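## Task

Set the timer with the black round cap and the grey steel power module onto the top of the open cabinet, which only arm1 can reach, and the blue square cup and the metal door knob onto the top of the work bench, which only arm4 can reach. All four must keep their current upright orientation and have their entire base resting on the top surface. The attempt fails if any of them is left unheld on the floor or on a lower board. Anything that stays in place only because a robot holds it does not count. Finish by releasing everything and moving the arms away.

## Robot and tools

Robots: four identical i2rt Big YAM arms named arm1, arm2, arm3 and arm4. Each has six revolute joints, a two-finger parallel gripper and a wrist camera. With joints 1 and 6 at zero and the hand level and pointing forward, the camera rides on top of the hand and looks toward the fingertips. Reach is roughly 1.0 m from the joint-1 axis. Two fixed room cameras, room_a and room_b, watch the scene. Objects may occasionally get nudged by an outside disturbance.

Frame: one shared scene frame with its origin on the floor and +z up. The hand point lies midway between the fingertips. The hand's z axis runs along the fingers, and the fingers close along its y axis. Each robot's foot pose is real but never printed. Camera calibration is given as OpenCV K, distortion D and a 4x4 T_world_to_cam in metres; wrist cameras are fisheye 504x504, room cameras 672x504. Real cameras may differ slightly from these numbers, and wrist-camera poses inherit errors from the joint readings.

Tool execute_actions(actions, cameras). actions is a list holding either one action or nothing; an empty list just reports state and images. An action is an object keyed by arm name, each containing "joints": a map of absolute joint targets (not offsets). Keys and ranges: joint1_rad -2.879 to 2.879 (base yaw; positive counter-clockwise seen from above; 0 faces the way the foot faces). joint2_rad 0 to 3.141 (shoulder; 0 has the upper arm pointing back about level, increasing raises it up and then forward). joint3_rad 0 to 3.019 (elbow; 0 is fully folded, increasing opens). joint4_rad -1.692 to 1.57 (hand pitch; positive tilts fingers up). joint5_rad -1.57 to 1.57 (sideways hand swing; positive toward the arm's right). joint6_rad -2.094 to 2.094 (hand roll; positive clockwise viewed from behind). gripper_m 0 to 0.093, the fingertip gap in metres. Done tolerances are ±0.045, 0.14, 0.09, 0.055, 0.03, 0.035 rad and ±0.003 m. All commanded motions start at once and may finish at different times; joints move at different speeds, so the hand may sweep a wide path. Any joint or arm you omit may keep driving to its previous target. Unknown keys or out-of-range numbers reject the whole call and nothing moves. cameras: list of camera names (arm1_cam_wrist..arm4_cam_wrist, room_a, room_b, or "all"); null or omitted means all, [] means none. The "pictures" line gives the image order.

Tool wait(seconds): 0 to 10 s, commands nothing, returns state and images. zoom_image(camera, region): region [x0, y0, x1, y1] in pixels of that camera's latest full image, origin top-left, at most 504 by 504. read_manual(section): only "licences"; moves nothing. finished_scene(scene): integer 1 or 2; irreversible; reports success and gives the next task.

Reading results: joint_positions are the measured joints. joint_status per joint: "off_target" means it stopped short and may still be pushing. After "contact_stop" or "time_out" the joint abandons its target and holds where it stopped, except a timed-out joint that still pushes toward a target at most 0.375, 0.375, 0.113, 0.225, 0.075, 0.3 rad (joints 1 to 6) from where it is, and will move on by itself if freed. "joint command not followed" (often with a "cause:" line) means a self/inter-arm collision check blocked the arm's joint targets; the gripper command still runs; blocked joints show "not_followed" and may be retried on every later action until valid targets arrive. on_its_own lists uncommanded behaviour; "held at" is the target held, not the position. To relieve a pushing joint, command its reported position. A tiny change from the current position may not move a joint at all. A joint carrying load may sag. If a call reports a stop, later motion calls in the same reply are skipped.

Hazards: the arm does not stop on contact and can push hard. A hard squeeze between two robots fails and ends the run; hard impacts may too, and nothing in the state reports arm-to-arm contact. The collision check can react late and ignores fingers, gripper housings and wrist cameras. Object contact does not count as robot contact. Avoid drops, slips, slams and heavy pushing. Motor heat rises while holding loads, even while you deliberate: a MOTOR HOT line appears at 85 °C; at 100 °C an OVER-TEMPERATURE FAULT makes that arm and gripper go limp and fall until cooled, and unreached keys read "limit_stop_at_motor_heat"; resend those targets. Some heat carries into scene 2. The robots keep their last command while you think, and arms do not wait for one another.

Sequence: look with cameras, open gripper, approach above the object, descend, close, lift, carry to the correct arm's surface (arm1 for the cabinet or shelf, arm4 for the bench or desk), set it down upright with the full base on top, open, retreat, then call finished_scene.

Each tool is called after ">>>" by a JSON object that holds its "api" and its "payload", one argument or row to a line.

## Session

>>> {"api": "execute_actions", "payload": {
  "actions": []
}}

Scene clock: 0.00 s.
Motor temperatures (°C, as the motors report them): arm1=[24 24 22 22 24 21] | arm2=[22 22 25 24 21 23] | arm3=[25 22 21 22 23 22] | arm4=[21 23 23 21 24 24]
arm1.joint_positions: joint1_rad=-0.562 joint2_rad=+0.325 joint3_rad=+1.680 joint4_rad=-1.318 joint5_rad=-0.253 joint6_rad=+0.617 gripper_m=+0.094
arm1.joint_status: not commanded
arm1.hand: x=+1.2186 y=-1.2576 z=+1.5726 quat_wxyz=(-0.474, -0.689, -0.079, +0.542) (m; scene frame)
arm2.joint_positions: joint1_rad=-0.852 joint2_rad=+0.643 joint3_rad=+1.496 joint4_rad=-1.168 joint5_rad=-0.238 joint6_rad=+0.218 gripper_m=+0.095
arm2.joint_status: not commanded
arm2.hand: x=+0.4271 y=-0.7054 z=+1.5317 quat_wxyz=(-0.580, -0.081, -0.803, -0.114) (m; scene frame)
arm3.joint_positions: joint1_rad=-0.708 joint2_rad=+0.621 joint3_rad=+1.417 joint4_rad=-1.132 joint5_rad=-0.132 joint6_rad=+0.632 gripper_m=+0.094
arm3.joint_status: not commanded
arm3.hand: x=+0.0001 y=+0.4827 z=+1.5028 quat_wxyz=(-0.554, -0.283, -0.759, -0.191) (m; scene frame)
arm4.joint_positions: joint1_rad=-0.767 joint2_rad=+0.305 joint3_rad=+1.456 joint4_rad=-1.479 joint5_rad=-0.265 joint6_rad=-0.456 gripper_m=+0.094
arm4.joint_status: not commanded
arm4.hand: x=-1.0735 y=+1.4532 z=+1.4567 quat_wxyz=(-0.587, +0.244, -0.771, +0.028) (m; scene frame)
pictures: arm1_cam_wrist, arm2_cam_wrist, arm3_cam_wrist, arm4_cam_wrist, room_a, room_b
Images, in order (width x height): arm1_cam_wrist 504x504, arm2_cam_wrist 504x504, arm3_cam_wrist 504x504, arm4_cam_wrist 504x504, room_a 672x504, room_b 672x504.

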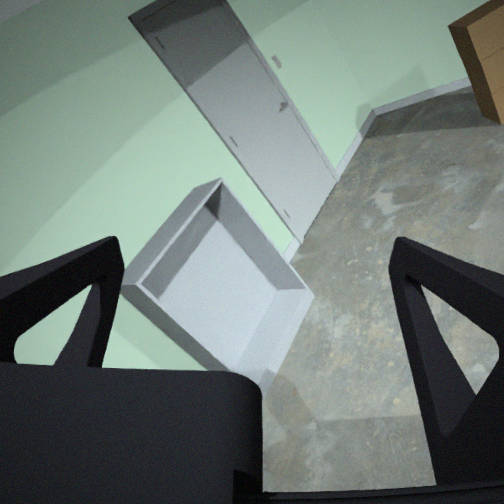

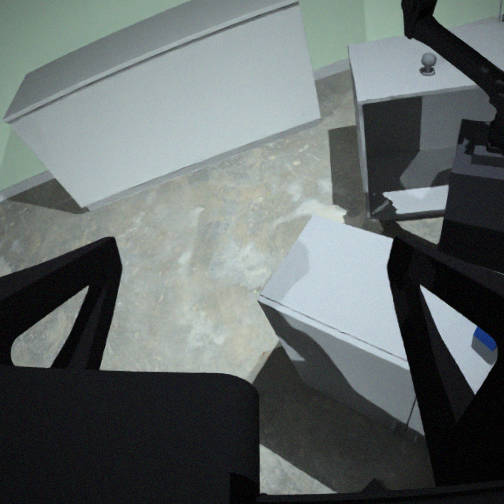

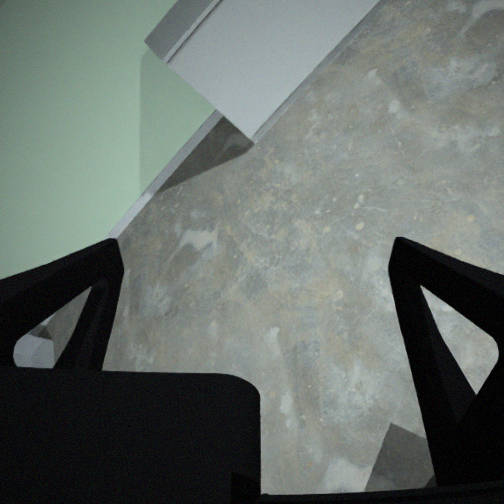

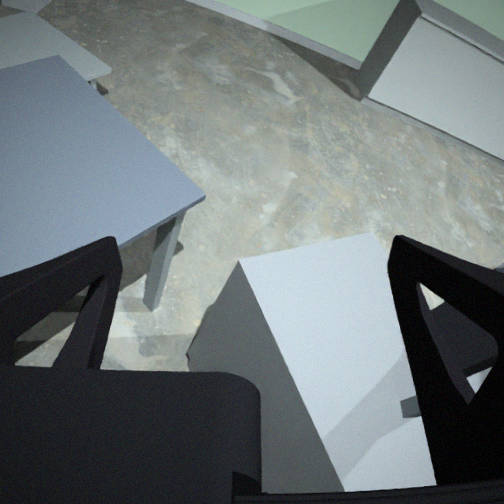

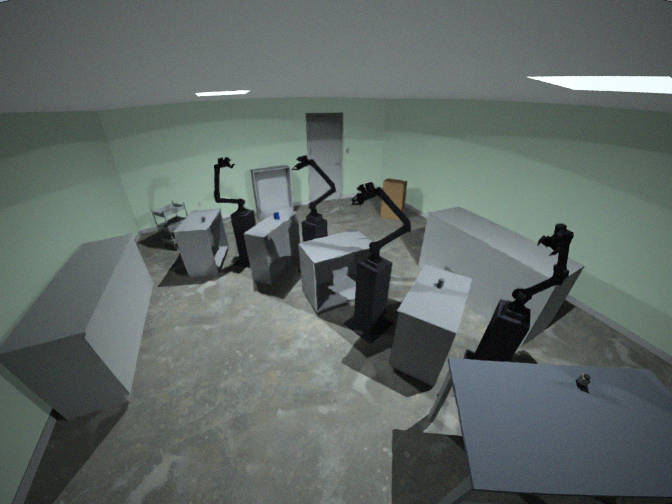

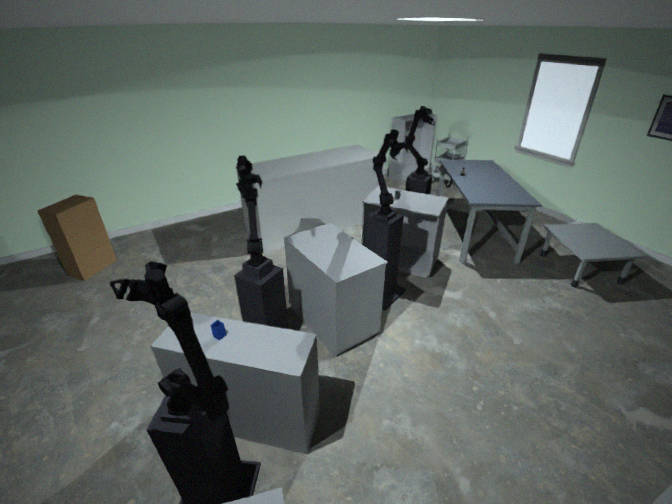

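>>> {"api": "zoom_image", "payload": {
  "camera": "room_a",
  "region": [140, 150, 480, 400]
}}

>>> {"api": "zoom_image", "payload": {
  "camera": "room_a",
  "region": [380, 220, 672, 440]
}}

>>> {"api": "zoom_image", "payload": {
  "camera": "room_b",
  "region": [140, 100, 560, 420]
}}

Region (140, 150, 480, 400) of room_a's 672x504 image, scaled by 1.482, with more detail than that image has; it fills the top 371 rows of this view, and the rest is white.

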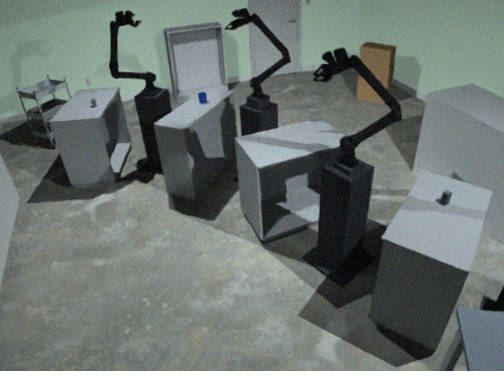

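Region (380, 220, 672, 440) of room_a's 672x504 image, scaled by 1.726, with more detail than that image has; it fills the top 380 rows of this view, and the rest is white.

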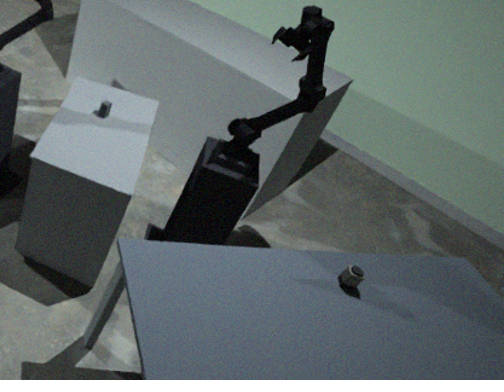

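Region (140, 100, 560, 420) of room_b's 672x504 image, scaled by 1.200, with more detail than that image has; it fills the top 384 rows of this view, and the rest is white.

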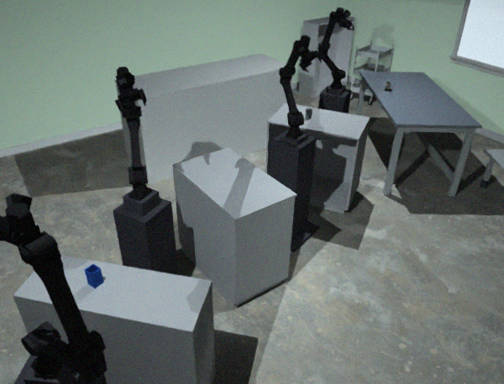

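>>> {"api": "execute_actions", "payload": {
  "actions": [
    {"arm1":{"joints":{"joint1_rad":2.2,"joint2_rad":0.7,"joint3_rad":1.5,"joint4_rad":-1.3,"joint5_rad":0,"joint6_rad":0}},"arm4":{"joints":{"joint1_rad":0.8,"joint2_rad":0.7,"joint3_rad":1.5,"joint4_rad":-1.3,"joint5_rad":0,"joint6_rad":0}},"arm2":{"joints":{"joint2_rad":0.7,"joint3_rad":1.5,"joint4_rad":-1.3,"joint5_rad":0,"joint6_rad":0}},"arm3":{"joints":{"joint2_rad":0.7,"joint3_rad":1.5,"joint4_rad":-1.3,"joint5_rad":0,"joint6_rad":0}}}
  ],
  "cameras": ["arm1_cam_wrist","arm2_cam_wrist","arm3_cam_wrist","arm4_cam_wrist"]
}}

Scene clock: 15.87 s.
Motor temperatures (°C, as the motors report them): arm1=[24 24 22 22 24 21] | arm2=[22 22 27 24 21 23] | arm3=[25 22 24 22 23 22] | arm4=[21 23 24 22 24 24]
arm1.joint_positions: joint1_rad=+2.196 joint2_rad=+0.700 joint3_rad=+1.477 joint4_rad=-1.316 joint5_rad=+0.000 joint6_rad=+0.006 gripper_m=+0.094
arm1.joint_status: all done
arm1.hand: x=+1.4550 y=-1.1683 z=+1.4422 quat_wxyz=(-0.490, +0.082, -0.867, -0.050) (m; scene frame)
arm2.joint_positions: joint1_rad=-0.852 joint2_rad=+0.705 joint3_rad=+1.496 joint4_rad=-1.282 joint5_rad=-0.004 joint6_rad=+0.008 gripper_m=+0.095
arm2.joint_status: all done
arm2.hand: x=+0.4435 y=-0.7483 z=+1.4899 quat_wxyz=(-0.512, -0.070, -0.855, +0.037) (m; scene frame)
arm3.joint_positions: joint1_rad=-0.708 joint2_rad=+0.706 joint3_rad=+1.458 joint4_rad=-1.286 joint5_rad=-0.004 joint6_rad=+0.008 gripper_m=+0.094
arm3.joint_status: all done
arm3.hand: x=+0.0137 y=+0.4585 z=+1.4678 quat_wxyz=(-0.500, -0.078, -0.862, +0.033) (m; scene frame)
arm4.joint_positions: joint1_rad=+0.787 joint2_rad=+0.694 joint3_rad=+1.478 joint4_rad=-1.317 joint5_rad=-0.001 joint6_rad=-0.013 gripper_m=+0.094
arm4.joint_status: all done
arm4.hand: x=-1.1275 y=+1.6668 z=+1.4481 quat_wxyz=(-0.363, +0.603, -0.621, -0.345) (m; scene frame)
pictures: arm1_cam_wrist, arm2_cam_wrist, arm3_cam_wrist, arm4_cam_wrist
camera_calibration (this result's frames):
arm1_cam_wrist: T_world_to_cam=[[0.208486, -0.97799, -0.00831212, -1.42848], [-0.900779, -0.188702, -0.391137, 1.65592], [0.38096, 0.0890342, -0.920295, 1.00214], [0, 0, 0, 1]] pos_world=[1.40766, -1.17378, 1.55808]
arm2_cam_wrist: T_world_to_cam=[[-0.14952, -0.988507, -0.0223069, -0.637183], [-0.890326, 0.144414, -0.431815, 1.14914], [0.430074, -0.0447045, -0.901686, 1.23779], [0, 0, 0, 1]] pos_world=[0.395494, -0.740476, 1.5981]
arm3_cam_wrist: T_world_to_cam=[[-0.165168, -0.985728, -0.0325447, 0.501458], [-0.897038, 0.163858, -0.410455, 0.546859], [0.40993, -0.0386, -0.9113, 1.47479], [0, 0, 0, 1]] pos_world=[-0.0311809, 0.461621, 1.58475]
arm4_cam_wrist: T_world_to_cam=[[0.999252, -0.0319373, 0.0218062, 1.14598], [-0.0200098, -0.909529, -0.415159, 2.10053], [0.0330924, 0.414412, -0.909487, 0.784865], [0, 0, 0, 1]] pos_world=[-1.12907, 1.62183, 1.56089]
Images, in order (width x height): arm1_cam_wrist 504x504, arm2_cam_wrist 504x504, arm3_cam_wrist 504x504, arm4_cam_wrist 504x504.

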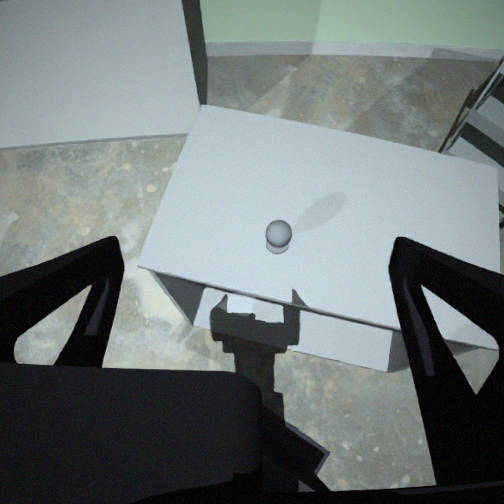

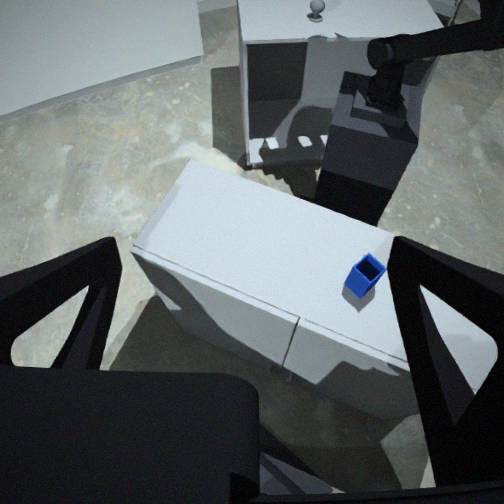

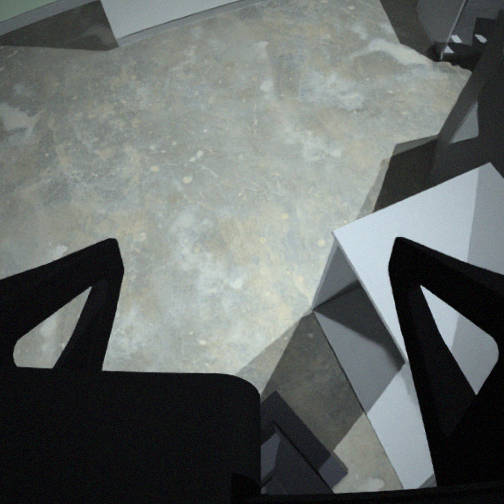

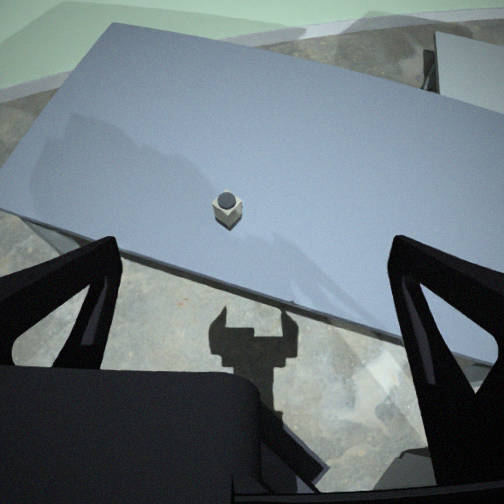

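>>> {"api": "execute_actions", "payload": {
  "actions": [
    {"arm1":{"joints":{"joint1_rad":2.136,"joint2_rad":1.746,"joint3_rad":1.567,"joint4_rad":-1.39}},"arm4":{"joints":{"joint1_rad":0.86,"joint2_rad":2.067,"joint3_rad":1.925,"joint4_rad":-1.43}}}
  ],
  "cameras": ["arm1_cam_wrist","arm4_cam_wrist"]
}}

Scene clock: 41.40 s.
Motor temperatures (°C, as the motors report them): arm1=[24 24 24 22 24 22] | arm2=[22 22 27 24 21 23] | arm3=[25 22 26 22 23 22] | arm4=[21 23 26 22 24 24]
arm1.joint_positions: joint1_rad=+2.140 joint2_rad=+1.752 joint3_rad=+1.553 joint4_rad=-1.377 joint5_rad=+0.000 joint6_rad=+0.006 gripper_m=+0.094
arm1.joint_status: all done
arm1.hand: x=+1.7243 y=-1.1452 z=+1.0432 quat_wxyz=(+0.004, +0.066, -0.998, +0.000) (m; scene frame)
arm2.joint_positions: joint1_rad=-0.852 joint2_rad=+0.705 joint3_rad=+1.496 joint4_rad=-1.282 joint5_rad=-0.004 joint6_rad=+0.008 gripper_m=+0.095
arm2.joint_status: not commanded
arm2.hand: x=+0.4435 y=-0.7483 z=+1.4899 quat_wxyz=(-0.512, -0.070, -0.855, +0.037) (m; scene frame)
arm3.joint_positions: joint1_rad=-0.708 joint2_rad=+0.706 joint3_rad=+1.458 joint4_rad=-1.286 joint5_rad=-0.004 joint6_rad=+0.008 gripper_m=+0.094
arm3.joint_status: not commanded
arm3.hand: x=+0.0137 y=+0.4585 z=+1.4678 quat_wxyz=(-0.500, -0.078, -0.862, +0.033) (m; scene frame)
arm4.joint_positions: joint1_rad=+0.847 joint2_rad=+2.073 joint3_rad=+1.894 joint4_rad=-1.419 joint5_rad=-0.001 joint6_rad=-0.013 gripper_m=+0.094
arm4.joint_status: all done
arm4.hand: x=-1.1505 y=+2.0484 z=+0.9991 quat_wxyz=(+0.006, +0.718, -0.696, +0.005) (m; scene frame)
pictures: arm1_cam_wrist, arm4_cam_wrist
camera_calibration (this result's frames):
arm1_cam_wrist: T_world_to_cam=[[0.13944, -0.990084, -0.0170372, -1.35101], [-0.795745, -0.122277, 0.59316, 0.615026], [-0.589362, -0.0691528, -0.804904, 1.90192], [0, 0, 0, 1]] pos_world=[1.79871, -1.13089, 1.14303]
arm4_cam_wrist: T_world_to_cam=[[0.999052, 0.0434612, 0.00248402, 1.0556], [0.033502, -0.804046, 0.593622, 1.09843], [0.0277968, -0.592976, -0.80474, 2.17197], [0, 0, 0, 1]] pos_world=[-1.15178, 2.12524, 1.0932]
Images, in order (width x height): arm1_cam_wrist 504x504, arm4_cam_wrist 504x504.

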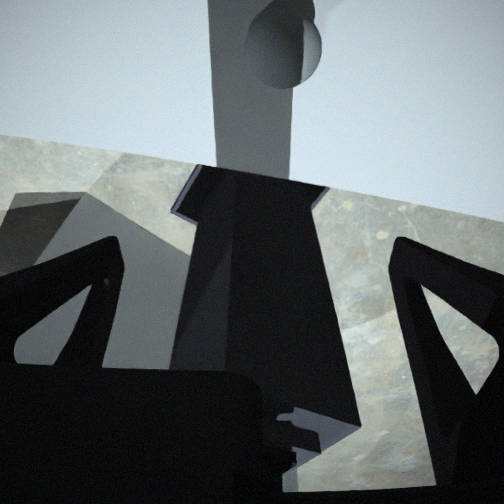

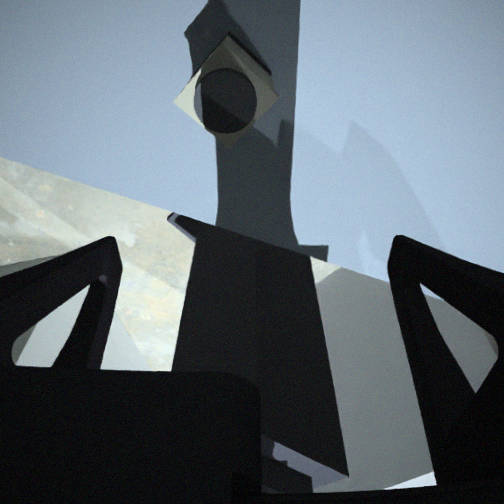

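>>> {"api": "execute_actions", "payload": {
  "actions": [
    {"arm1":{"joints":{"joint1_rad":2.10,"joint2_rad":1.955,"joint3_rad":1.541,"joint4_rad":-1.157}},"arm4":{"joints":{"joint1_rad":0.868,"joint2_rad":2.229,"joint3_rad":1.877,"joint4_rad":-1.218,"joint6_rad":0.75}}}
  ],
  "cameras": ["arm1_cam_wrist","arm4_cam_wrist"]
}}

Scene clock: 51.57 s.
Motor temperatures (°C, as the motors report them): arm1=[24 25 25 22 24 22] | arm2=[22 22 27 24 21 23] | arm3=[25 22 27 22 23 22] | arm4=[21 24 27 22 24 24]
arm1.joint_positions: joint1_rad=+2.097 joint2_rad=+1.963 joint3_rad=+1.531 joint4_rad=-1.170 joint5_rad=+0.000 joint6_rad=+0.006 gripper_m=+0.094
arm1.joint_status: all done
arm1.hand: x=+1.7650 y=-1.1637 z=+0.9222 quat_wxyz=(+0.017, +0.045, -0.999, +0.000) (m; scene frame)
arm2.joint_positions: joint1_rad=-0.852 joint2_rad=+0.705 joint3_rad=+1.496 joint4_rad=-1.282 joint5_rad=-0.004 joint6_rad=+0.008 gripper_m=+0.095
arm2.joint_status: not commanded
arm2.hand: x=+0.4435 y=-0.7483 z=+1.4899 quat_wxyz=(-0.512, -0.070, -0.855, +0.037) (m; scene frame)
arm3.joint_positions: joint1_rad=-0.708 joint2_rad=+0.706 joint3_rad=+1.458 joint4_rad=-1.286 joint5_rad=-0.004 joint6_rad=+0.008 gripper_m=+0.094
arm3.joint_status: not commanded
arm3.hand: x=+0.0137 y=+0.4585 z=+1.4678 quat_wxyz=(-0.500, -0.078, -0.862, +0.033) (m; scene frame)
arm4.joint_positions: joint1_rad=+0.852 joint2_rad=+2.242 joint3_rad=+1.860 joint4_rad=-1.231 joint5_rad=-0.001 joint6_rad=+0.737 gripper_m=+0.094
arm4.joint_status: all done
arm4.hand: x=-1.1545 y=+2.0714 z=+0.8804 quat_wxyz=(+0.007, +0.416, -0.909, +0.014) (m; scene frame)
pictures: arm1_cam_wrist, arm4_cam_wrist
camera_calibration (this result's frames):
arm1_cam_wrist: T_world_to_cam=[[0.0969755, -0.995142, -0.0169547, -1.30807], [-0.784138, -0.0868825, 0.614474, 0.717937], [-0.612962, -0.0462941, -0.788755, 1.88058], [0, 0, 0, 1]] pos_world=[1.84254, -1.15228, 1.01999]
arm4_cam_wrist: T_world_to_cam=[[0.764309, -0.644424, 0.0234506, 2.19437], [-0.526071, -0.602082, 0.600621, 0.116931], [-0.372935, -0.471397, -0.79919, 1.37083], [0, 0, 0, 1]] pos_world=[-1.10443, 2.13071, 0.97386]
Images, in order (width x height): arm1_cam_wrist 504x504, arm4_cam_wrist 504x504.

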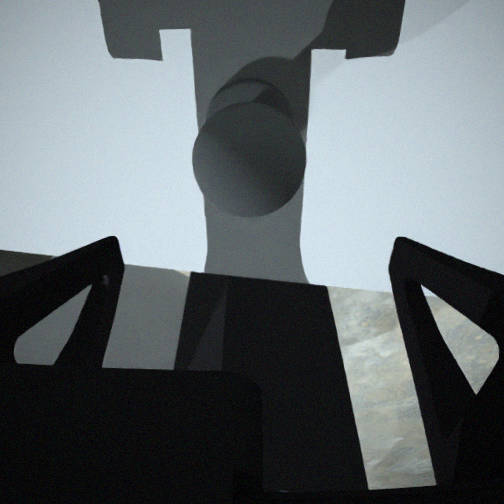

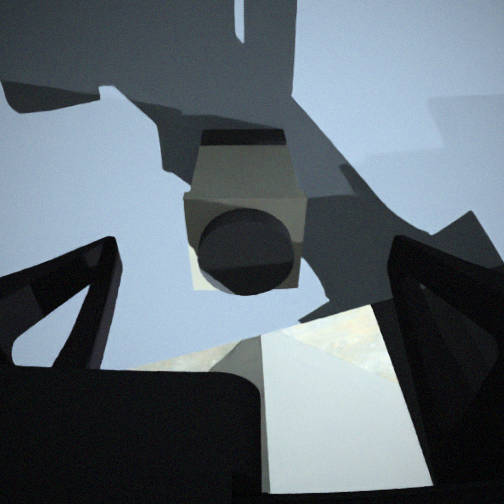

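>>> {"api": "execute_actions", "payload": {
  "actions": [
    {"arm1":{"joints":{"joint2_rad":2.053,"joint3_rad":1.601,"joint4_rad":-1.119}},"arm4":{"joints":{"joint2_rad":2.279,"joint3_rad":1.85,"joint4_rad":-1.138}}}
  ],
  "cameras": ["arm1_cam_wrist","arm4_cam_wrist","room_a"]
}}

Scene clock: 57.83 s.
Motor temperatures (°C, as the motors report them): arm1=[24 25 25 22 24 22] | arm2=[22 22 27 24 21 23] | arm3=[25 22 27 22 23 22] | arm4=[21 24 26 22 24 24]
arm1.joint_positions: joint1_rad=+2.097 joint2_rad=+2.052 joint3_rad=+1.565 joint4_rad=-1.130 joint5_rad=+0.000 joint6_rad=+0.006 gripper_m=+0.094
arm1.joint_status: all done
arm1.hand: x=+1.7800 y=-1.1622 z=+0.8838 quat_wxyz=(+0.024, +0.045, -0.999, +0.001) (m; scene frame)
arm2.joint_positions: joint1_rad=-0.852 joint2_rad=+0.705 joint3_rad=+1.496 joint4_rad=-1.282 joint5_rad=-0.004 joint6_rad=+0.008 gripper_m=+0.095
arm2.joint_status: not commanded
arm2.hand: x=+0.4435 y=-0.7483 z=+1.4899 quat_wxyz=(-0.512, -0.070, -0.855, +0.037) (m; scene frame)
arm3.joint_positions: joint1_rad=-0.708 joint2_rad=+0.706 joint3_rad=+1.458 joint4_rad=-1.286 joint5_rad=-0.004 joint6_rad=+0.008 gripper_m=+0.094
arm3.joint_status: not commanded
arm3.hand: x=+0.0137 y=+0.4585 z=+1.4678 quat_wxyz=(-0.500, -0.078, -0.862, +0.033) (m; scene frame)
arm4.joint_positions: joint1_rad=+0.852 joint2_rad=+2.271 joint3_rad=+1.849 joint4_rad=-1.152 joint5_rad=-0.001 joint6_rad=+0.737 gripper_m=+0.094
arm4.joint_status: all done
arm4.hand: x=-1.1548 y=+2.0824 z=+0.8573 quat_wxyz=(-0.001, +0.416, -0.909, -0.004) (m; scene frame)
pictures: arm1_cam_wrist, arm4_cam_wrist, room_a
camera_calibration (this result's frames):
arm1_cam_wrist: T_world_to_cam=[[0.0967493, -0.995164, -0.016963, -1.30832], [-0.775427, -0.0860492, 0.625547, 0.729101], [-0.623982, -0.0473677, -0.780002, 1.87017], [0, 0, 0, 1]] pos_world=[1.85889, -1.15067, 0.980454]
arm4_cam_wrist: T_world_to_cam=[[0.764049, -0.645155, -0.00209774, 2.2253], [-0.525781, -0.624554, 0.577483, 0.204238], [-0.373876, -0.440123, -0.8164, 1.3059], [0, 0, 0, 1]] pos_world=[-1.10461, 2.13798, 0.95286]
Images, in order (width x height): arm1_cam_wrist 504x504, arm4_cam_wrist 504x504, room_a 672x504.

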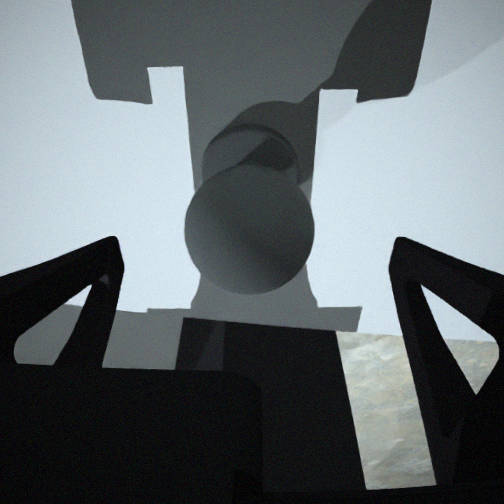

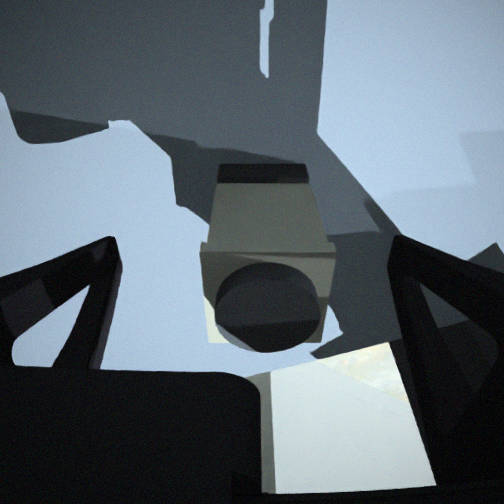

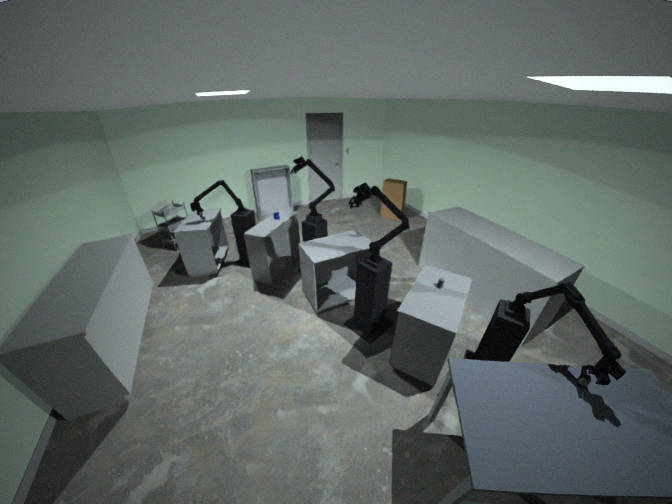

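>>> {"api": "execute_actions", "payload": {
  "actions": [
    {"arm1":{"joints":{"gripper_m":0}},"arm4":{"joints":{"gripper_m":0}}}
  ],
  "cameras": ["arm1_cam_wrist","arm4_cam_wrist"]
}}

>>> {"api": "execute_actions", "payload": {
  "actions": [
    {"arm1":{"joints":{"joint2_rad":1.6,"joint3_rad":1.57,"joint4_rad":-1.54}},"arm4":{"joints":{"joint2_rad":1.8,"joint3_rad":1.8,"joint4_rad":-1.57}}}
  ],
  "cameras": ["arm1_cam_wrist","arm4_cam_wrist","room_a"]
}}

Scene clock: 60.77 s.
Motor temperatures (°C, as the motors report them): arm1=[24 25 25 22 24 22] | arm2=[22 22 27 24 21 23] | arm3=[25 22 27 22 23 22] | arm4=[21 24 26 22 24 24]
arm1.joint_positions: joint1_rad=+2.097 joint2_rad=+2.052 joint3_rad=+1.565 joint4_rad=-1.130 joint5_rad=+0.000 joint6_rad=+0.006 gripper_m=+0.000
arm1.joint_status: all done
arm1.hand: x=+1.7800 y=-1.1622 z=+0.8838 quat_wxyz=(+0.024, +0.045, -0.999, +0.001) (m; scene frame)
arm2.joint_positions: joint1_rad=-0.852 joint2_rad=+0.705 joint3_rad=+1.496 joint4_rad=-1.282 joint5_rad=-0.004 joint6_rad=+0.008 gripper_m=+0.095
arm2.joint_status: not commanded
arm2.hand: x=+0.4435 y=-0.7483 z=+1.4899 quat_wxyz=(-0.512, -0.070, -0.855, +0.037) (m; scene frame)
arm3.joint_positions: joint1_rad=-0.708 joint2_rad=+0.706 joint3_rad=+1.458 joint4_rad=-1.286 joint5_rad=-0.004 joint6_rad=+0.008 gripper_m=+0.094
arm3.joint_status: not commanded
arm3.hand: x=+0.0137 y=+0.4585 z=+1.4678 quat_wxyz=(-0.500, -0.078, -0.862, +0.033) (m; scene frame)
arm4.joint_positions: joint1_rad=+0.853 joint2_rad=+2.271 joint3_rad=+1.849 joint4_rad=-1.151 joint5_rad=+0.000 joint6_rad=+0.738 gripper_m=+0.000
arm4.joint_status: all done
arm4.hand: x=-1.1549 y=+2.0825 z=+0.8573 quat_wxyz=(-0.001, +0.416, -0.909, -0.004) (m; scene frame)
pictures: arm1_cam_wrist, arm4_cam_wrist
camera_calibration (this result's frames):
arm1_cam_wrist: T_world_to_cam=[[0.0971285, -0.995127, -0.0169814, -1.30893], [-0.775393, -0.0863562, 0.625547, 0.728685], [-0.623965, -0.0475911, -0.780002, 1.86988], [0, 0, 0, 1]] pos_world=[1.85889, -1.15064, 0.980454]
arm4_cam_wrist: T_world_to_cam=[[0.764044, -0.645162, -0.001747, 2.22518], [-0.526438, -0.625004, 0.576397, 0.205433], [-0.372961, -0.439473, -0.817168, 1.30632], [0, 0, 0, 1]] pos_world=[-1.10478, 2.13809, 0.952961]
Images, in order (width x height): arm1_cam_wrist 504x504, arm4_cam_wrist 504x504.

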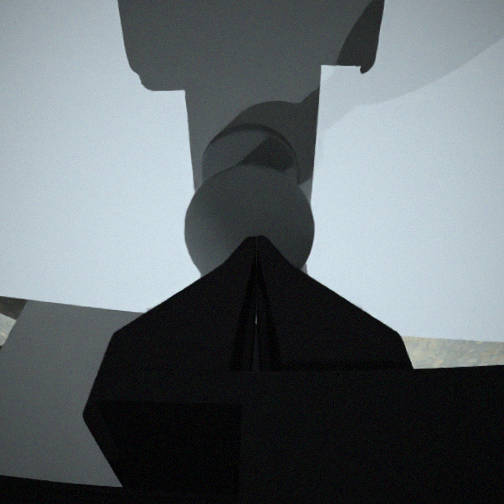

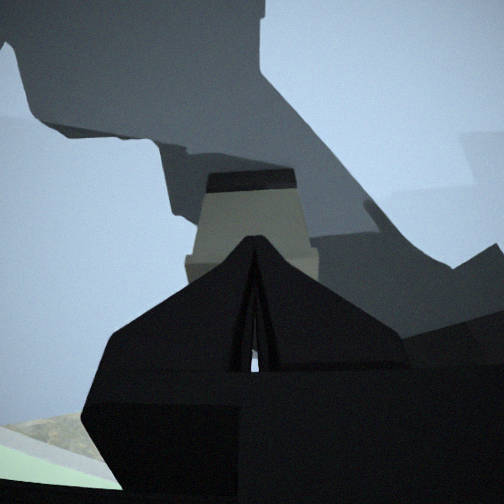

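Scene clock: 62.37 s.
Motor temperatures (°C, as the motors report them): arm1=[24 25 25 22 24 22] | arm2=[22 22 27 24 21 23] | arm3=[25 22 27 22 23 22] | arm4=[21 24 26 22 24 24]
arm1.joint_positions: joint1_rad=+2.097 joint2_rad=+1.600 joint3_rad=+1.563 joint4_rad=-1.529 joint5_rad=+0.000 joint6_rad=+0.006 gripper_m=+0.000
arm1.joint_status: all done
arm1.hand: x=+1.6812 y=-1.1719 z=+1.1208 quat_wxyz=(-0.001, +0.045, -0.999, -0.001) (m; scene frame)
arm2.joint_positions: joint1_rad=-0.852 joint2_rad=+0.705 joint3_rad=+1.496 joint4_rad=-1.282 joint5_rad=-0.004 joint6_rad=+0.008 gripper_m=+0.095
arm2.joint_status: not commanded
arm2.hand: x=+0.4435 y=-0.7483 z=+1.4899 quat_wxyz=(-0.512, -0.070, -0.855, +0.037) (m; scene frame)
arm3.joint_positions: joint1_rad=-0.708 joint2_rad=+0.706 joint3_rad=+1.458 joint4_rad=-1.286 joint5_rad=-0.004 joint6_rad=+0.008 gripper_m=+0.094
arm3.joint_status: not commanded
arm3.hand: x=+0.0137 y=+0.4585 z=+1.4678 quat_wxyz=(-0.500, -0.078, -0.862, +0.033) (m; scene frame)
arm4.joint_positions: joint1_rad=+0.853 joint2_rad=+1.811 joint3_rad=+1.790 joint4_rad=-1.560 joint5_rad=+0.000 joint6_rad=+0.738 gripper_m=+0.000
arm4.joint_status: all done
arm4.hand: x=-1.1519 y=+1.9714 z=+1.1104 quat_wxyz=(+0.000, +0.416, -0.910, -0.001) (m; scene frame)
pictures: arm1_cam_wrist, arm4_cam_wrist, room_a
camera_calibration (this result's frames):
arm1_cam_wrist: T_world_to_cam=[[0.0979472, -0.995048, -0.0169167, -1.30638], [-0.806197, -0.089301, 0.58487, 0.596932], [-0.583484, -0.0436482, -0.810951, 1.96393], [0, 0, 0, 1]] pos_world=[1.75512, -1.16088, 1.22143]
arm4_cam_wrist: T_world_to_cam=[[0.763802, -0.645443, 0.00306362, 2.14659], [-0.526773, -0.620614, 0.580817, -0.0223089], [-0.372983, -0.445243, -0.814028, 1.47333], [0, 0, 0, 1]] pos_world=[-1.10179, 2.02764, 1.20571]
Images, in order (width x height): arm1_cam_wrist 504x504, arm4_cam_wrist 504x504, room_a 672x504.

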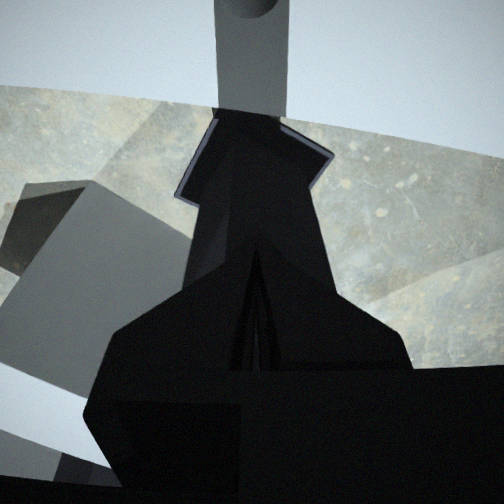

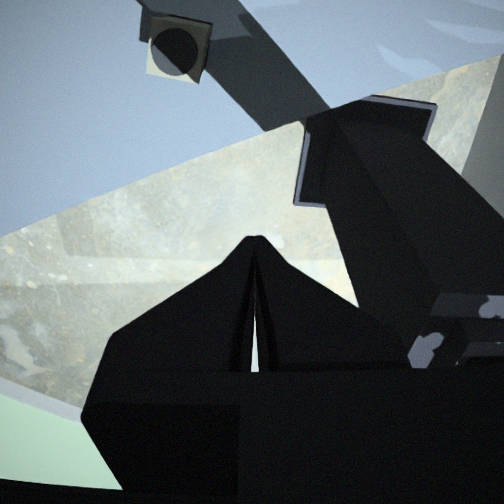

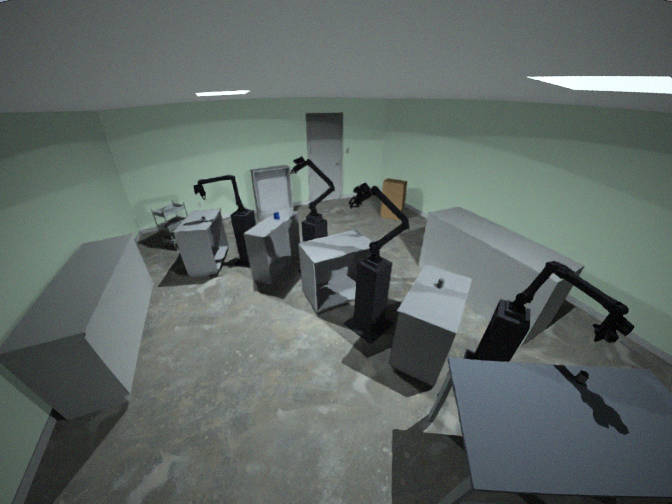

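>>> {"api": "execute_actions", "payload": {
  "actions": [
    {"arm1":{"joints":{"joint1_rad":2.116,"joint2_rad":1.92,"joint3_rad":1.546,"joint4_rad":-1.197,"gripper_m":0.093}},"arm4":{"joints":{"joint1_rad":0.885,"joint2_rad":2.147,"joint3_rad":1.862,"joint4_rad":-1.286,"gripper_m":0.093}}}
  ],
  "cameras": []
}}

>>> {"api": "execute_actions", "payload": {
  "actions": [
    {"arm1":{"joints":{"joint2_rad":2.044,"joint3_rad":1.45,"joint4_rad":-0.977}},"arm4":{"joints":{"joint2_rad":2.267,"joint3_rad":1.764,"joint4_rad":-1.068}}}
  ],
  "cameras": ["arm1_cam_wrist","arm4_cam_wrist"]
}}

Scene clock: 78.17 s.
Motor temperatures (°C, as the motors report them): arm1=[24 25 25 22 24 22] | arm2=[22 22 27 24 21 23] | arm3=[25 22 27 22 23 22] | arm4=[21 24 27 22 24 24]
arm1.joint_positions: joint1_rad=+2.112 joint2_rad=+1.924 joint3_rad=+1.533 joint4_rad=-1.211 joint5_rad=+0.000 joint6_rad=+0.006 gripper_m=+0.093
arm1.joint_status: all done
arm1.hand: x=+1.7579 y=-1.1560 z=+0.9443 quat_wxyz=(+0.017, +0.053, -0.998, +0.000) (m; scene frame)
arm2.joint_positions: joint1_rad=-0.852 joint2_rad=+0.705 joint3_rad=+1.496 joint4_rad=-1.282 joint5_rad=-0.004 joint6_rad=+0.008 gripper_m=+0.095
arm2.joint_status: not commanded
arm2.hand: x=+0.4435 y=-0.7483 z=+1.4899 quat_wxyz=(-0.512, -0.070, -0.855, +0.037) (m; scene frame)
arm3.joint_positions: joint1_rad=-0.708 joint2_rad=+0.706 joint3_rad=+1.458 joint4_rad=-1.286 joint5_rad=-0.004 joint6_rad=+0.008 gripper_m=+0.094
arm3.joint_status: not commanded
arm3.hand: x=+0.0137 y=+0.4585 z=+1.4678 quat_wxyz=(-0.500, -0.078, -0.862, +0.033) (m; scene frame)
arm4.joint_positions: joint1_rad=+0.873 joint2_rad=+2.148 joint3_rad=+1.837 joint4_rad=-1.297 joint5_rad=+0.000 joint6_rad=+0.738 gripper_m=+0.093
arm4.joint_status: all done
arm4.hand: x=-1.1669 y=+2.0555 z=+0.9313 quat_wxyz=(+0.005, +0.424, -0.905, +0.012) (m; scene frame)
pictures: none
No camera images: the call's "cameras" was empty. Leave "cameras" out to get every camera's image.

Scene clock: 79.37 s.
Motor temperatures (°C, as the motors report them): arm1=[24 25 25 22 24 22] | arm2=[22 22 27 24 21 23] | arm3=[25 22 28 22 23 22] | arm4=[21 24 27 22 24 24]
arm1.joint_positions: joint1_rad=+2.112 joint2_rad=+2.054 joint3_rad=+1.442 joint4_rad=-0.991 joint5_rad=+0.000 joint6_rad=+0.006 gripper_m=+0.093
arm1.joint_status: all done
arm1.hand: x=+1.7583 y=-1.1558 z=+0.8426 quat_wxyz=(+0.017, +0.053, -0.998, +0.000) (m; scene frame)
arm2.joint_positions: joint1_rad=-0.852 joint2_rad=+0.705 joint3_rad=+1.496 joint4_rad=-1.282 joint5_rad=-0.004 joint6_rad=+0.008 gripper_m=+0.095
arm2.joint_status: not commanded
arm2.hand: x=+0.4435 y=-0.7483 z=+1.4899 quat_wxyz=(-0.512, -0.070, -0.855, +0.037) (m; scene frame)
arm3.joint_positions: joint1_rad=-0.708 joint2_rad=+0.706 joint3_rad=+1.458 joint4_rad=-1.286 joint5_rad=-0.004 joint6_rad=+0.008 gripper_m=+0.094
arm3.joint_status: not commanded
arm3.hand: x=+0.0137 y=+0.4585 z=+1.4678 quat_wxyz=(-0.500, -0.078, -0.862, +0.033) (m; scene frame)
arm4.joint_positions: joint1_rad=+0.873 joint2_rad=+2.280 joint3_rad=+1.749 joint4_rad=-1.081 joint5_rad=+0.000 joint6_rad=+0.738 gripper_m=+0.093
arm4.joint_status: all done
arm4.hand: x=-1.1670 y=+2.0561 z=+0.8175 quat_wxyz=(+0.006, +0.424, -0.905, +0.014) (m; scene frame)
pictures: arm1_cam_wrist, arm4_cam_wrist
camera_calibration (this result's frames):
arm1_cam_wrist: T_world_to_cam=[[0.112148, -0.993546, -0.0170055, -1.32577], [-0.782726, -0.0988688, 0.614463, 0.745921], [-0.612179, -0.0556003, -0.788762, 1.80196], [0, 0, 0, 1]] pos_world=[1.83566, -1.14327, 0.940431]
arm4_cam_wrist: T_world_to_cam=[[0.776208, -0.63001, 0.0242547, 2.17907], [-0.515551, -0.612103, 0.599615, 0.172714], [-0.362917, -0.47793, -0.799921, 1.33439], [0, 0, 0, 1]] pos_world=[-1.1181, 2.1163, 0.91099]
Images, in order (width x height): arm1_cam_wrist 504x504, arm4_cam_wrist 504x504.

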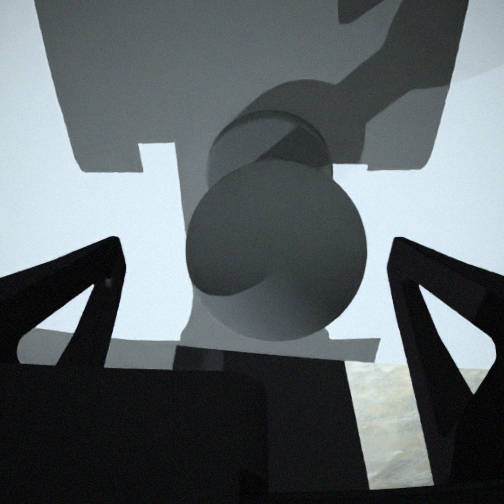

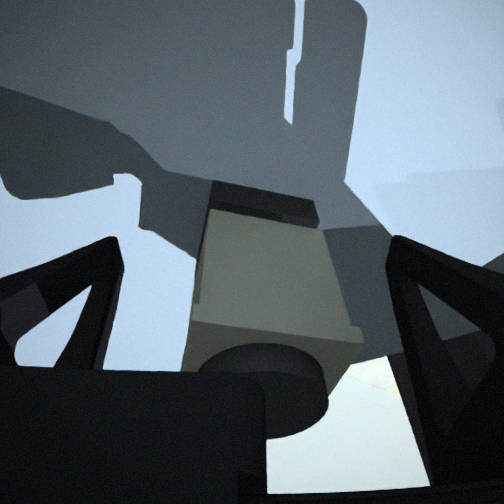

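>>> {"api": "execute_actions", "payload": {
  "actions": [
    {"arm1":{"joints":{"gripper_m":0}},"arm4":{"joints":{"gripper_m":0}}}
  ],
  "cameras": []
}}

>>> {"api": "execute_actions", "payload": {
  "actions": [
    {"arm1":{"joints":{"joint2_rad":1.6,"joint3_rad":1.57,"joint4_rad":-1.54}},"arm4":{"joints":{"joint2_rad":1.8,"joint3_rad":1.8,"joint4_rad":-1.57}},"arm2":{"joints":{"joint1_rad":-1.0}},"arm3":{"joints":{"joint1_rad":0.3}}}
  ],
  "cameras": ["arm2_cam_wrist","arm3_cam_wrist","room_a"]
}}

Scene clock: 82.60 s.
Motor temperatures (°C, as the motors report them): arm1=[24 25 25 22 24 22] | arm2=[22 22 27 24 21 23] | arm3=[25 22 28 22 23 22] | arm4=[21 25 27 22 24 24]
arm1.joint_positions: joint1_rad=+2.112 joint2_rad=+2.054 joint3_rad=+1.442 joint4_rad=-0.991 joint5_rad=+0.000 joint6_rad=+0.006 gripper_m=+0.053
arm1.joint_status: gripper_m off_target (ended at +0.053, target +0.000)
arm1.hand: x=+1.7583 y=-1.1557 z=+0.8426 quat_wxyz=(+0.017, +0.053, -0.998, +0.001) (m; scene frame)
arm2.joint_positions: joint1_rad=-0.852 joint2_rad=+0.705 joint3_rad=+1.496 joint4_rad=-1.282 joint5_rad=-0.004 joint6_rad=+0.008 gripper_m=+0.095
arm2.joint_status: not commanded
arm2.hand: x=+0.4435 y=-0.7483 z=+1.4899 quat_wxyz=(-0.512, -0.070, -0.855, +0.037) (m; scene frame)
arm3.joint_positions: joint1_rad=-0.708 joint2_rad=+0.706 joint3_rad=+1.458 joint4_rad=-1.286 joint5_rad=-0.004 joint6_rad=+0.008 gripper_m=+0.094
arm3.joint_status: not commanded
arm3.hand: x=+0.0137 y=+0.4585 z=+1.4678 quat_wxyz=(-0.500, -0.078, -0.862, +0.033) (m; scene frame)
arm4.joint_positions: joint1_rad=+0.873 joint2_rad=+2.280 joint3_rad=+1.749 joint4_rad=-1.079 joint5_rad=+0.000 joint6_rad=+0.739 gripper_m=+0.046
arm4.joint_status: gripper_m off_target (ended at +0.046, target +0.000)
arm4.hand: x=-1.1670 y=+2.0565 z=+0.8175 quat_wxyz=(+0.006, +0.424, -0.905, +0.013) (m; scene frame)
pictures: none
No camera images: the call's "cameras" was empty. Leave "cameras" out to get every camera's image.

Scene clock: 84.20 s.
Motor temperatures (°C, as the motors report them): arm1=[24 25 25 22 24 22] | arm2=[22 22 27 24 21 23] | arm3=[25 22 28 22 23 22] | arm4=[21 25 27 22 24 24]
arm1.joint_positions: joint1_rad=+2.112 joint2_rad=+1.610 joint3_rad=+1.550 joint4_rad=-1.528 joint5_rad=+0.000 joint6_rad=+0.006 gripper_m=+0.053
arm1.joint_status: all done
arm1.hand: x=+1.6785 y=-1.1649 z=+1.1111 quat_wxyz=(+0.010, +0.053, -0.999, +0.000) (m; scene frame)
arm2.joint_positions: joint1_rad=-0.997 joint2_rad=+0.705 joint3_rad=+1.496 joint4_rad=-1.282 joint5_rad=-0.003 joint6_rad=+0.008 gripper_m=+0.095
arm2.joint_status: all done
arm2.hand: x=+0.4348 y=-0.7855 z=+1.4898 quat_wxyz=(-0.508, -0.132, -0.848, +0.074) (m; scene frame)
arm3.joint_positions: joint1_rad=+0.295 joint2_rad=+0.706 joint3_rad=+1.458 joint4_rad=-1.286 joint5_rad=-0.001 joint6_rad=+0.007 gripper_m=+0.094
arm3.joint_status: all done
arm3.hand: x=-0.0706 y=+0.7017 z=+1.4687 quat_wxyz=(-0.459, +0.349, -0.791, -0.204) (m; scene frame)
arm4.joint_positions: joint1_rad=+0.873 joint2_rad=+1.818 joint3_rad=+1.784 joint4_rad=-1.560 joint5_rad=+0.000 joint6_rad=+0.739 gripper_m=+0.046
arm4.joint_status: all done
arm4.hand: x=-1.1629 y=+1.9704 z=+1.1047 quat_wxyz=(+0.002, +0.424, -0.906, +0.005) (m; scene frame)
pictures: arm2_cam_wrist, arm3_cam_wrist, room_a
camera_calibration (this result's frames):
arm2_cam_wrist: T_world_to_cam=[[-0.291179, -0.956433, -0.0212423, -0.590038], [-0.860157, 0.271459, -0.431788, 1.23342], [0.418742, -0.107456, -0.901725, 1.19554], [0, 0, 0, 1]] pos_world=[0.388498, -0.770684, 1.59809]
arm3_cam_wrist: T_world_to_cam=[[0.740808, -0.671557, -0.0146529, 0.544485], [-0.615893, -0.670374, -0.413853, 1.04204], [0.268103, 0.315611, -0.910226, 1.25944], [0, 0, 0, 1]] pos_world=[-0.099232, 0.666718, 1.5856]
Images, in order (width x height): arm2_cam_wrist 504x504, arm3_cam_wrist 504x504, room_a 672x504.

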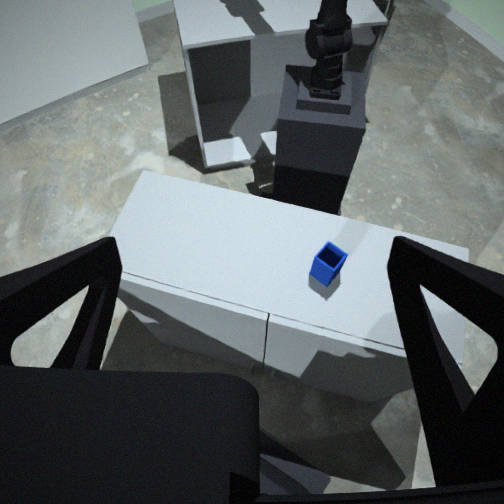

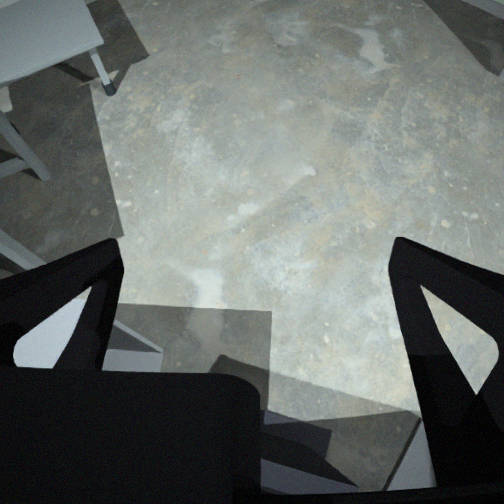

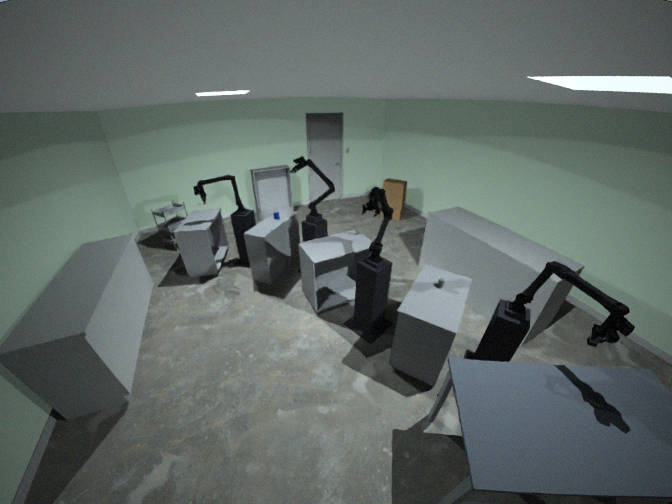

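>>> {"api": "execute_actions", "payload": {
  "actions": [
    {"arm1":{"joints":{"joint1_rad":-1.0}},"arm2":{"joints":{"joint1_rad":-1.243,"joint2_rad":1.857,"joint3_rad":1.5,"joint4_rad":-1.21}},"arm3":{"joints":{"joint1_rad":1.8}},"arm4":{"joints":{"joint1_rad":-0.9,"joint2_rad":1.2,"joint3_rad":1.4}}}
  ],
  "cameras": ["arm2_cam_wrist","arm3_cam_wrist","arm4_cam_wrist","room_a"]
}}

Scene clock: 98.57 s.
Motor temperatures (°C, as the motors report them): arm1=[24 25 26 22 24 22] | arm2=[22 22 28 24 21 23] | arm3=[25 22 28 22 23 22] | arm4=[21 24 27 22 24 24]
arm1.joint_positions: joint1_rad=-1.006 joint2_rad=+1.610 joint3_rad=+1.550 joint4_rad=-1.528 joint5_rad=+0.000 joint6_rad=+0.005 gripper_m=+0.053
arm1.joint_status: all done
arm1.hand: x=+0.7221 y=-1.2825 z=+1.1136 quat_wxyz=(+0.001, -0.998, -0.065, -0.007) (m; scene frame)
arm2.joint_positions: joint1_rad=-1.242 joint2_rad=+1.870 joint3_rad=+1.496 joint4_rad=-1.222 joint5_rad=-0.003 joint6_rad=+0.007 gripper_m=+0.095
arm2.joint_status: all done
arm2.hand: x=+0.6510 y=-0.9916 z=+0.9936 quat_wxyz=(+0.012, -0.273, -0.962, -0.005) (m; scene frame)
arm3.joint_positions: joint1_rad=+1.795 joint2_rad=+0.706 joint3_rad=+1.458 joint4_rad=-1.286 joint5_rad=+0.000 joint6_rad=+0.007 gripper_m=+0.094
arm3.joint_status: all done
arm3.hand: x=-0.4362 y=+0.6970 z=+1.4636 quat_wxyz=(-0.199, +0.800, -0.340, -0.452) (m; scene frame)
arm4.joint_positions: joint1_rad=-0.894 joint2_rad=+1.209 joint3_rad=+1.393 joint4_rad=-1.560 joint5_rad=+0.002 joint6_rad=+0.739 gripper_m=+0.046
arm4.joint_status: all done
arm4.hand: x=-0.7685 y=+1.3558 z=+1.2120 quat_wxyz=(-0.090, -0.429, -0.898, -0.032) (m; scene frame)
pictures: arm2_cam_wrist, arm3_cam_wrist, arm4_cam_wrist, room_a
camera_calibration (this result's frames):
arm2_cam_wrist: T_world_to_cam=[[-0.532828, -0.846091, -0.0149933, -0.474231], [-0.674417, 0.413881, 0.611445, 0.244784], [-0.511133, 0.335907, -0.791145, 1.57051], [0, 0, 0, 1]] pos_world=[0.715142, -1.0301, 1.08572]
arm3_cam_wrist: T_world_to_cam=[[0.72268, 0.691178, -0.00247735, -0.163483], [0.633844, -0.664154, -0.396411, 1.32686], [-0.275636, 0.284908, -0.91807, 1.14998], [0, 0, 0, 1]] pos_world=[-0.405898, 0.666594, 1.58134]
arm4_cam_wrist: T_world_to_cam=[[-0.758757, -0.63836, -0.129554, 0.437155], [-0.616252, 0.639076, 0.460235, -1.89188], [-0.211001, 0.429044, -0.878294, 0.441896], [0, 0, 0, 1]] pos_world=[-0.740941, 1.29852, 1.31546]
Images, in order (width x height): arm2_cam_wrist 504x504, arm3_cam_wrist 504x504, arm4_cam_wrist 504x504, room_a 672x504.

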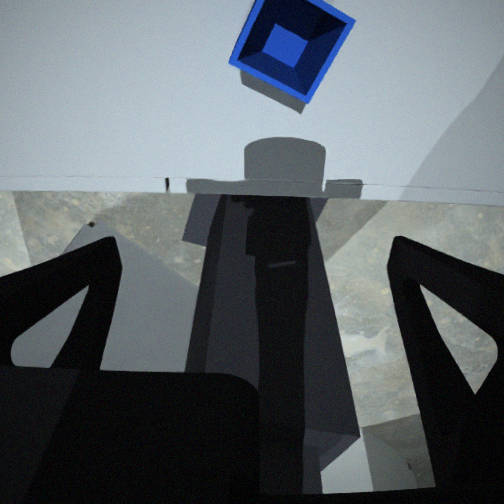

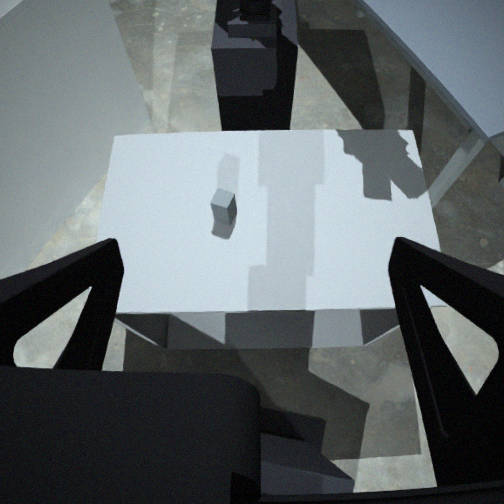

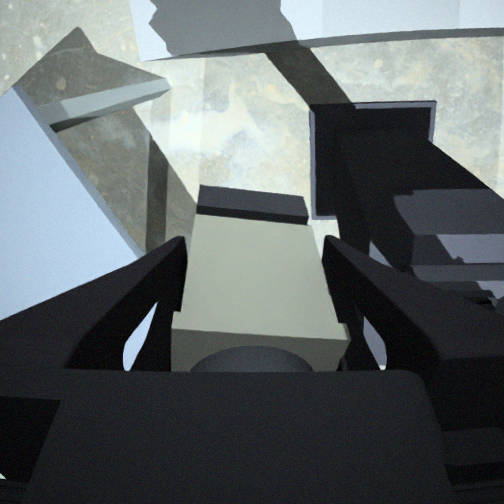

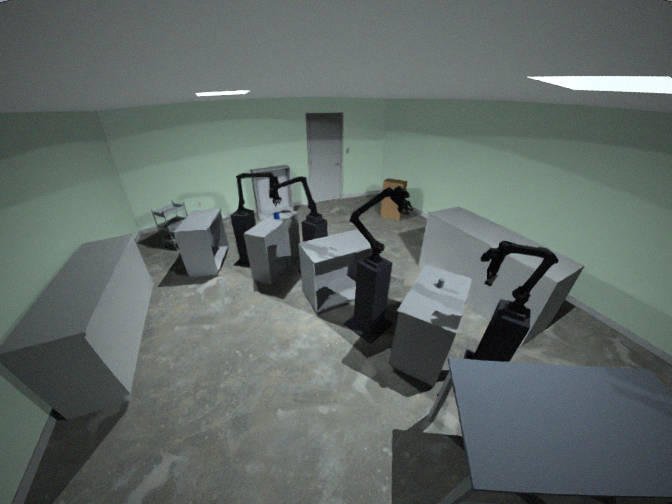

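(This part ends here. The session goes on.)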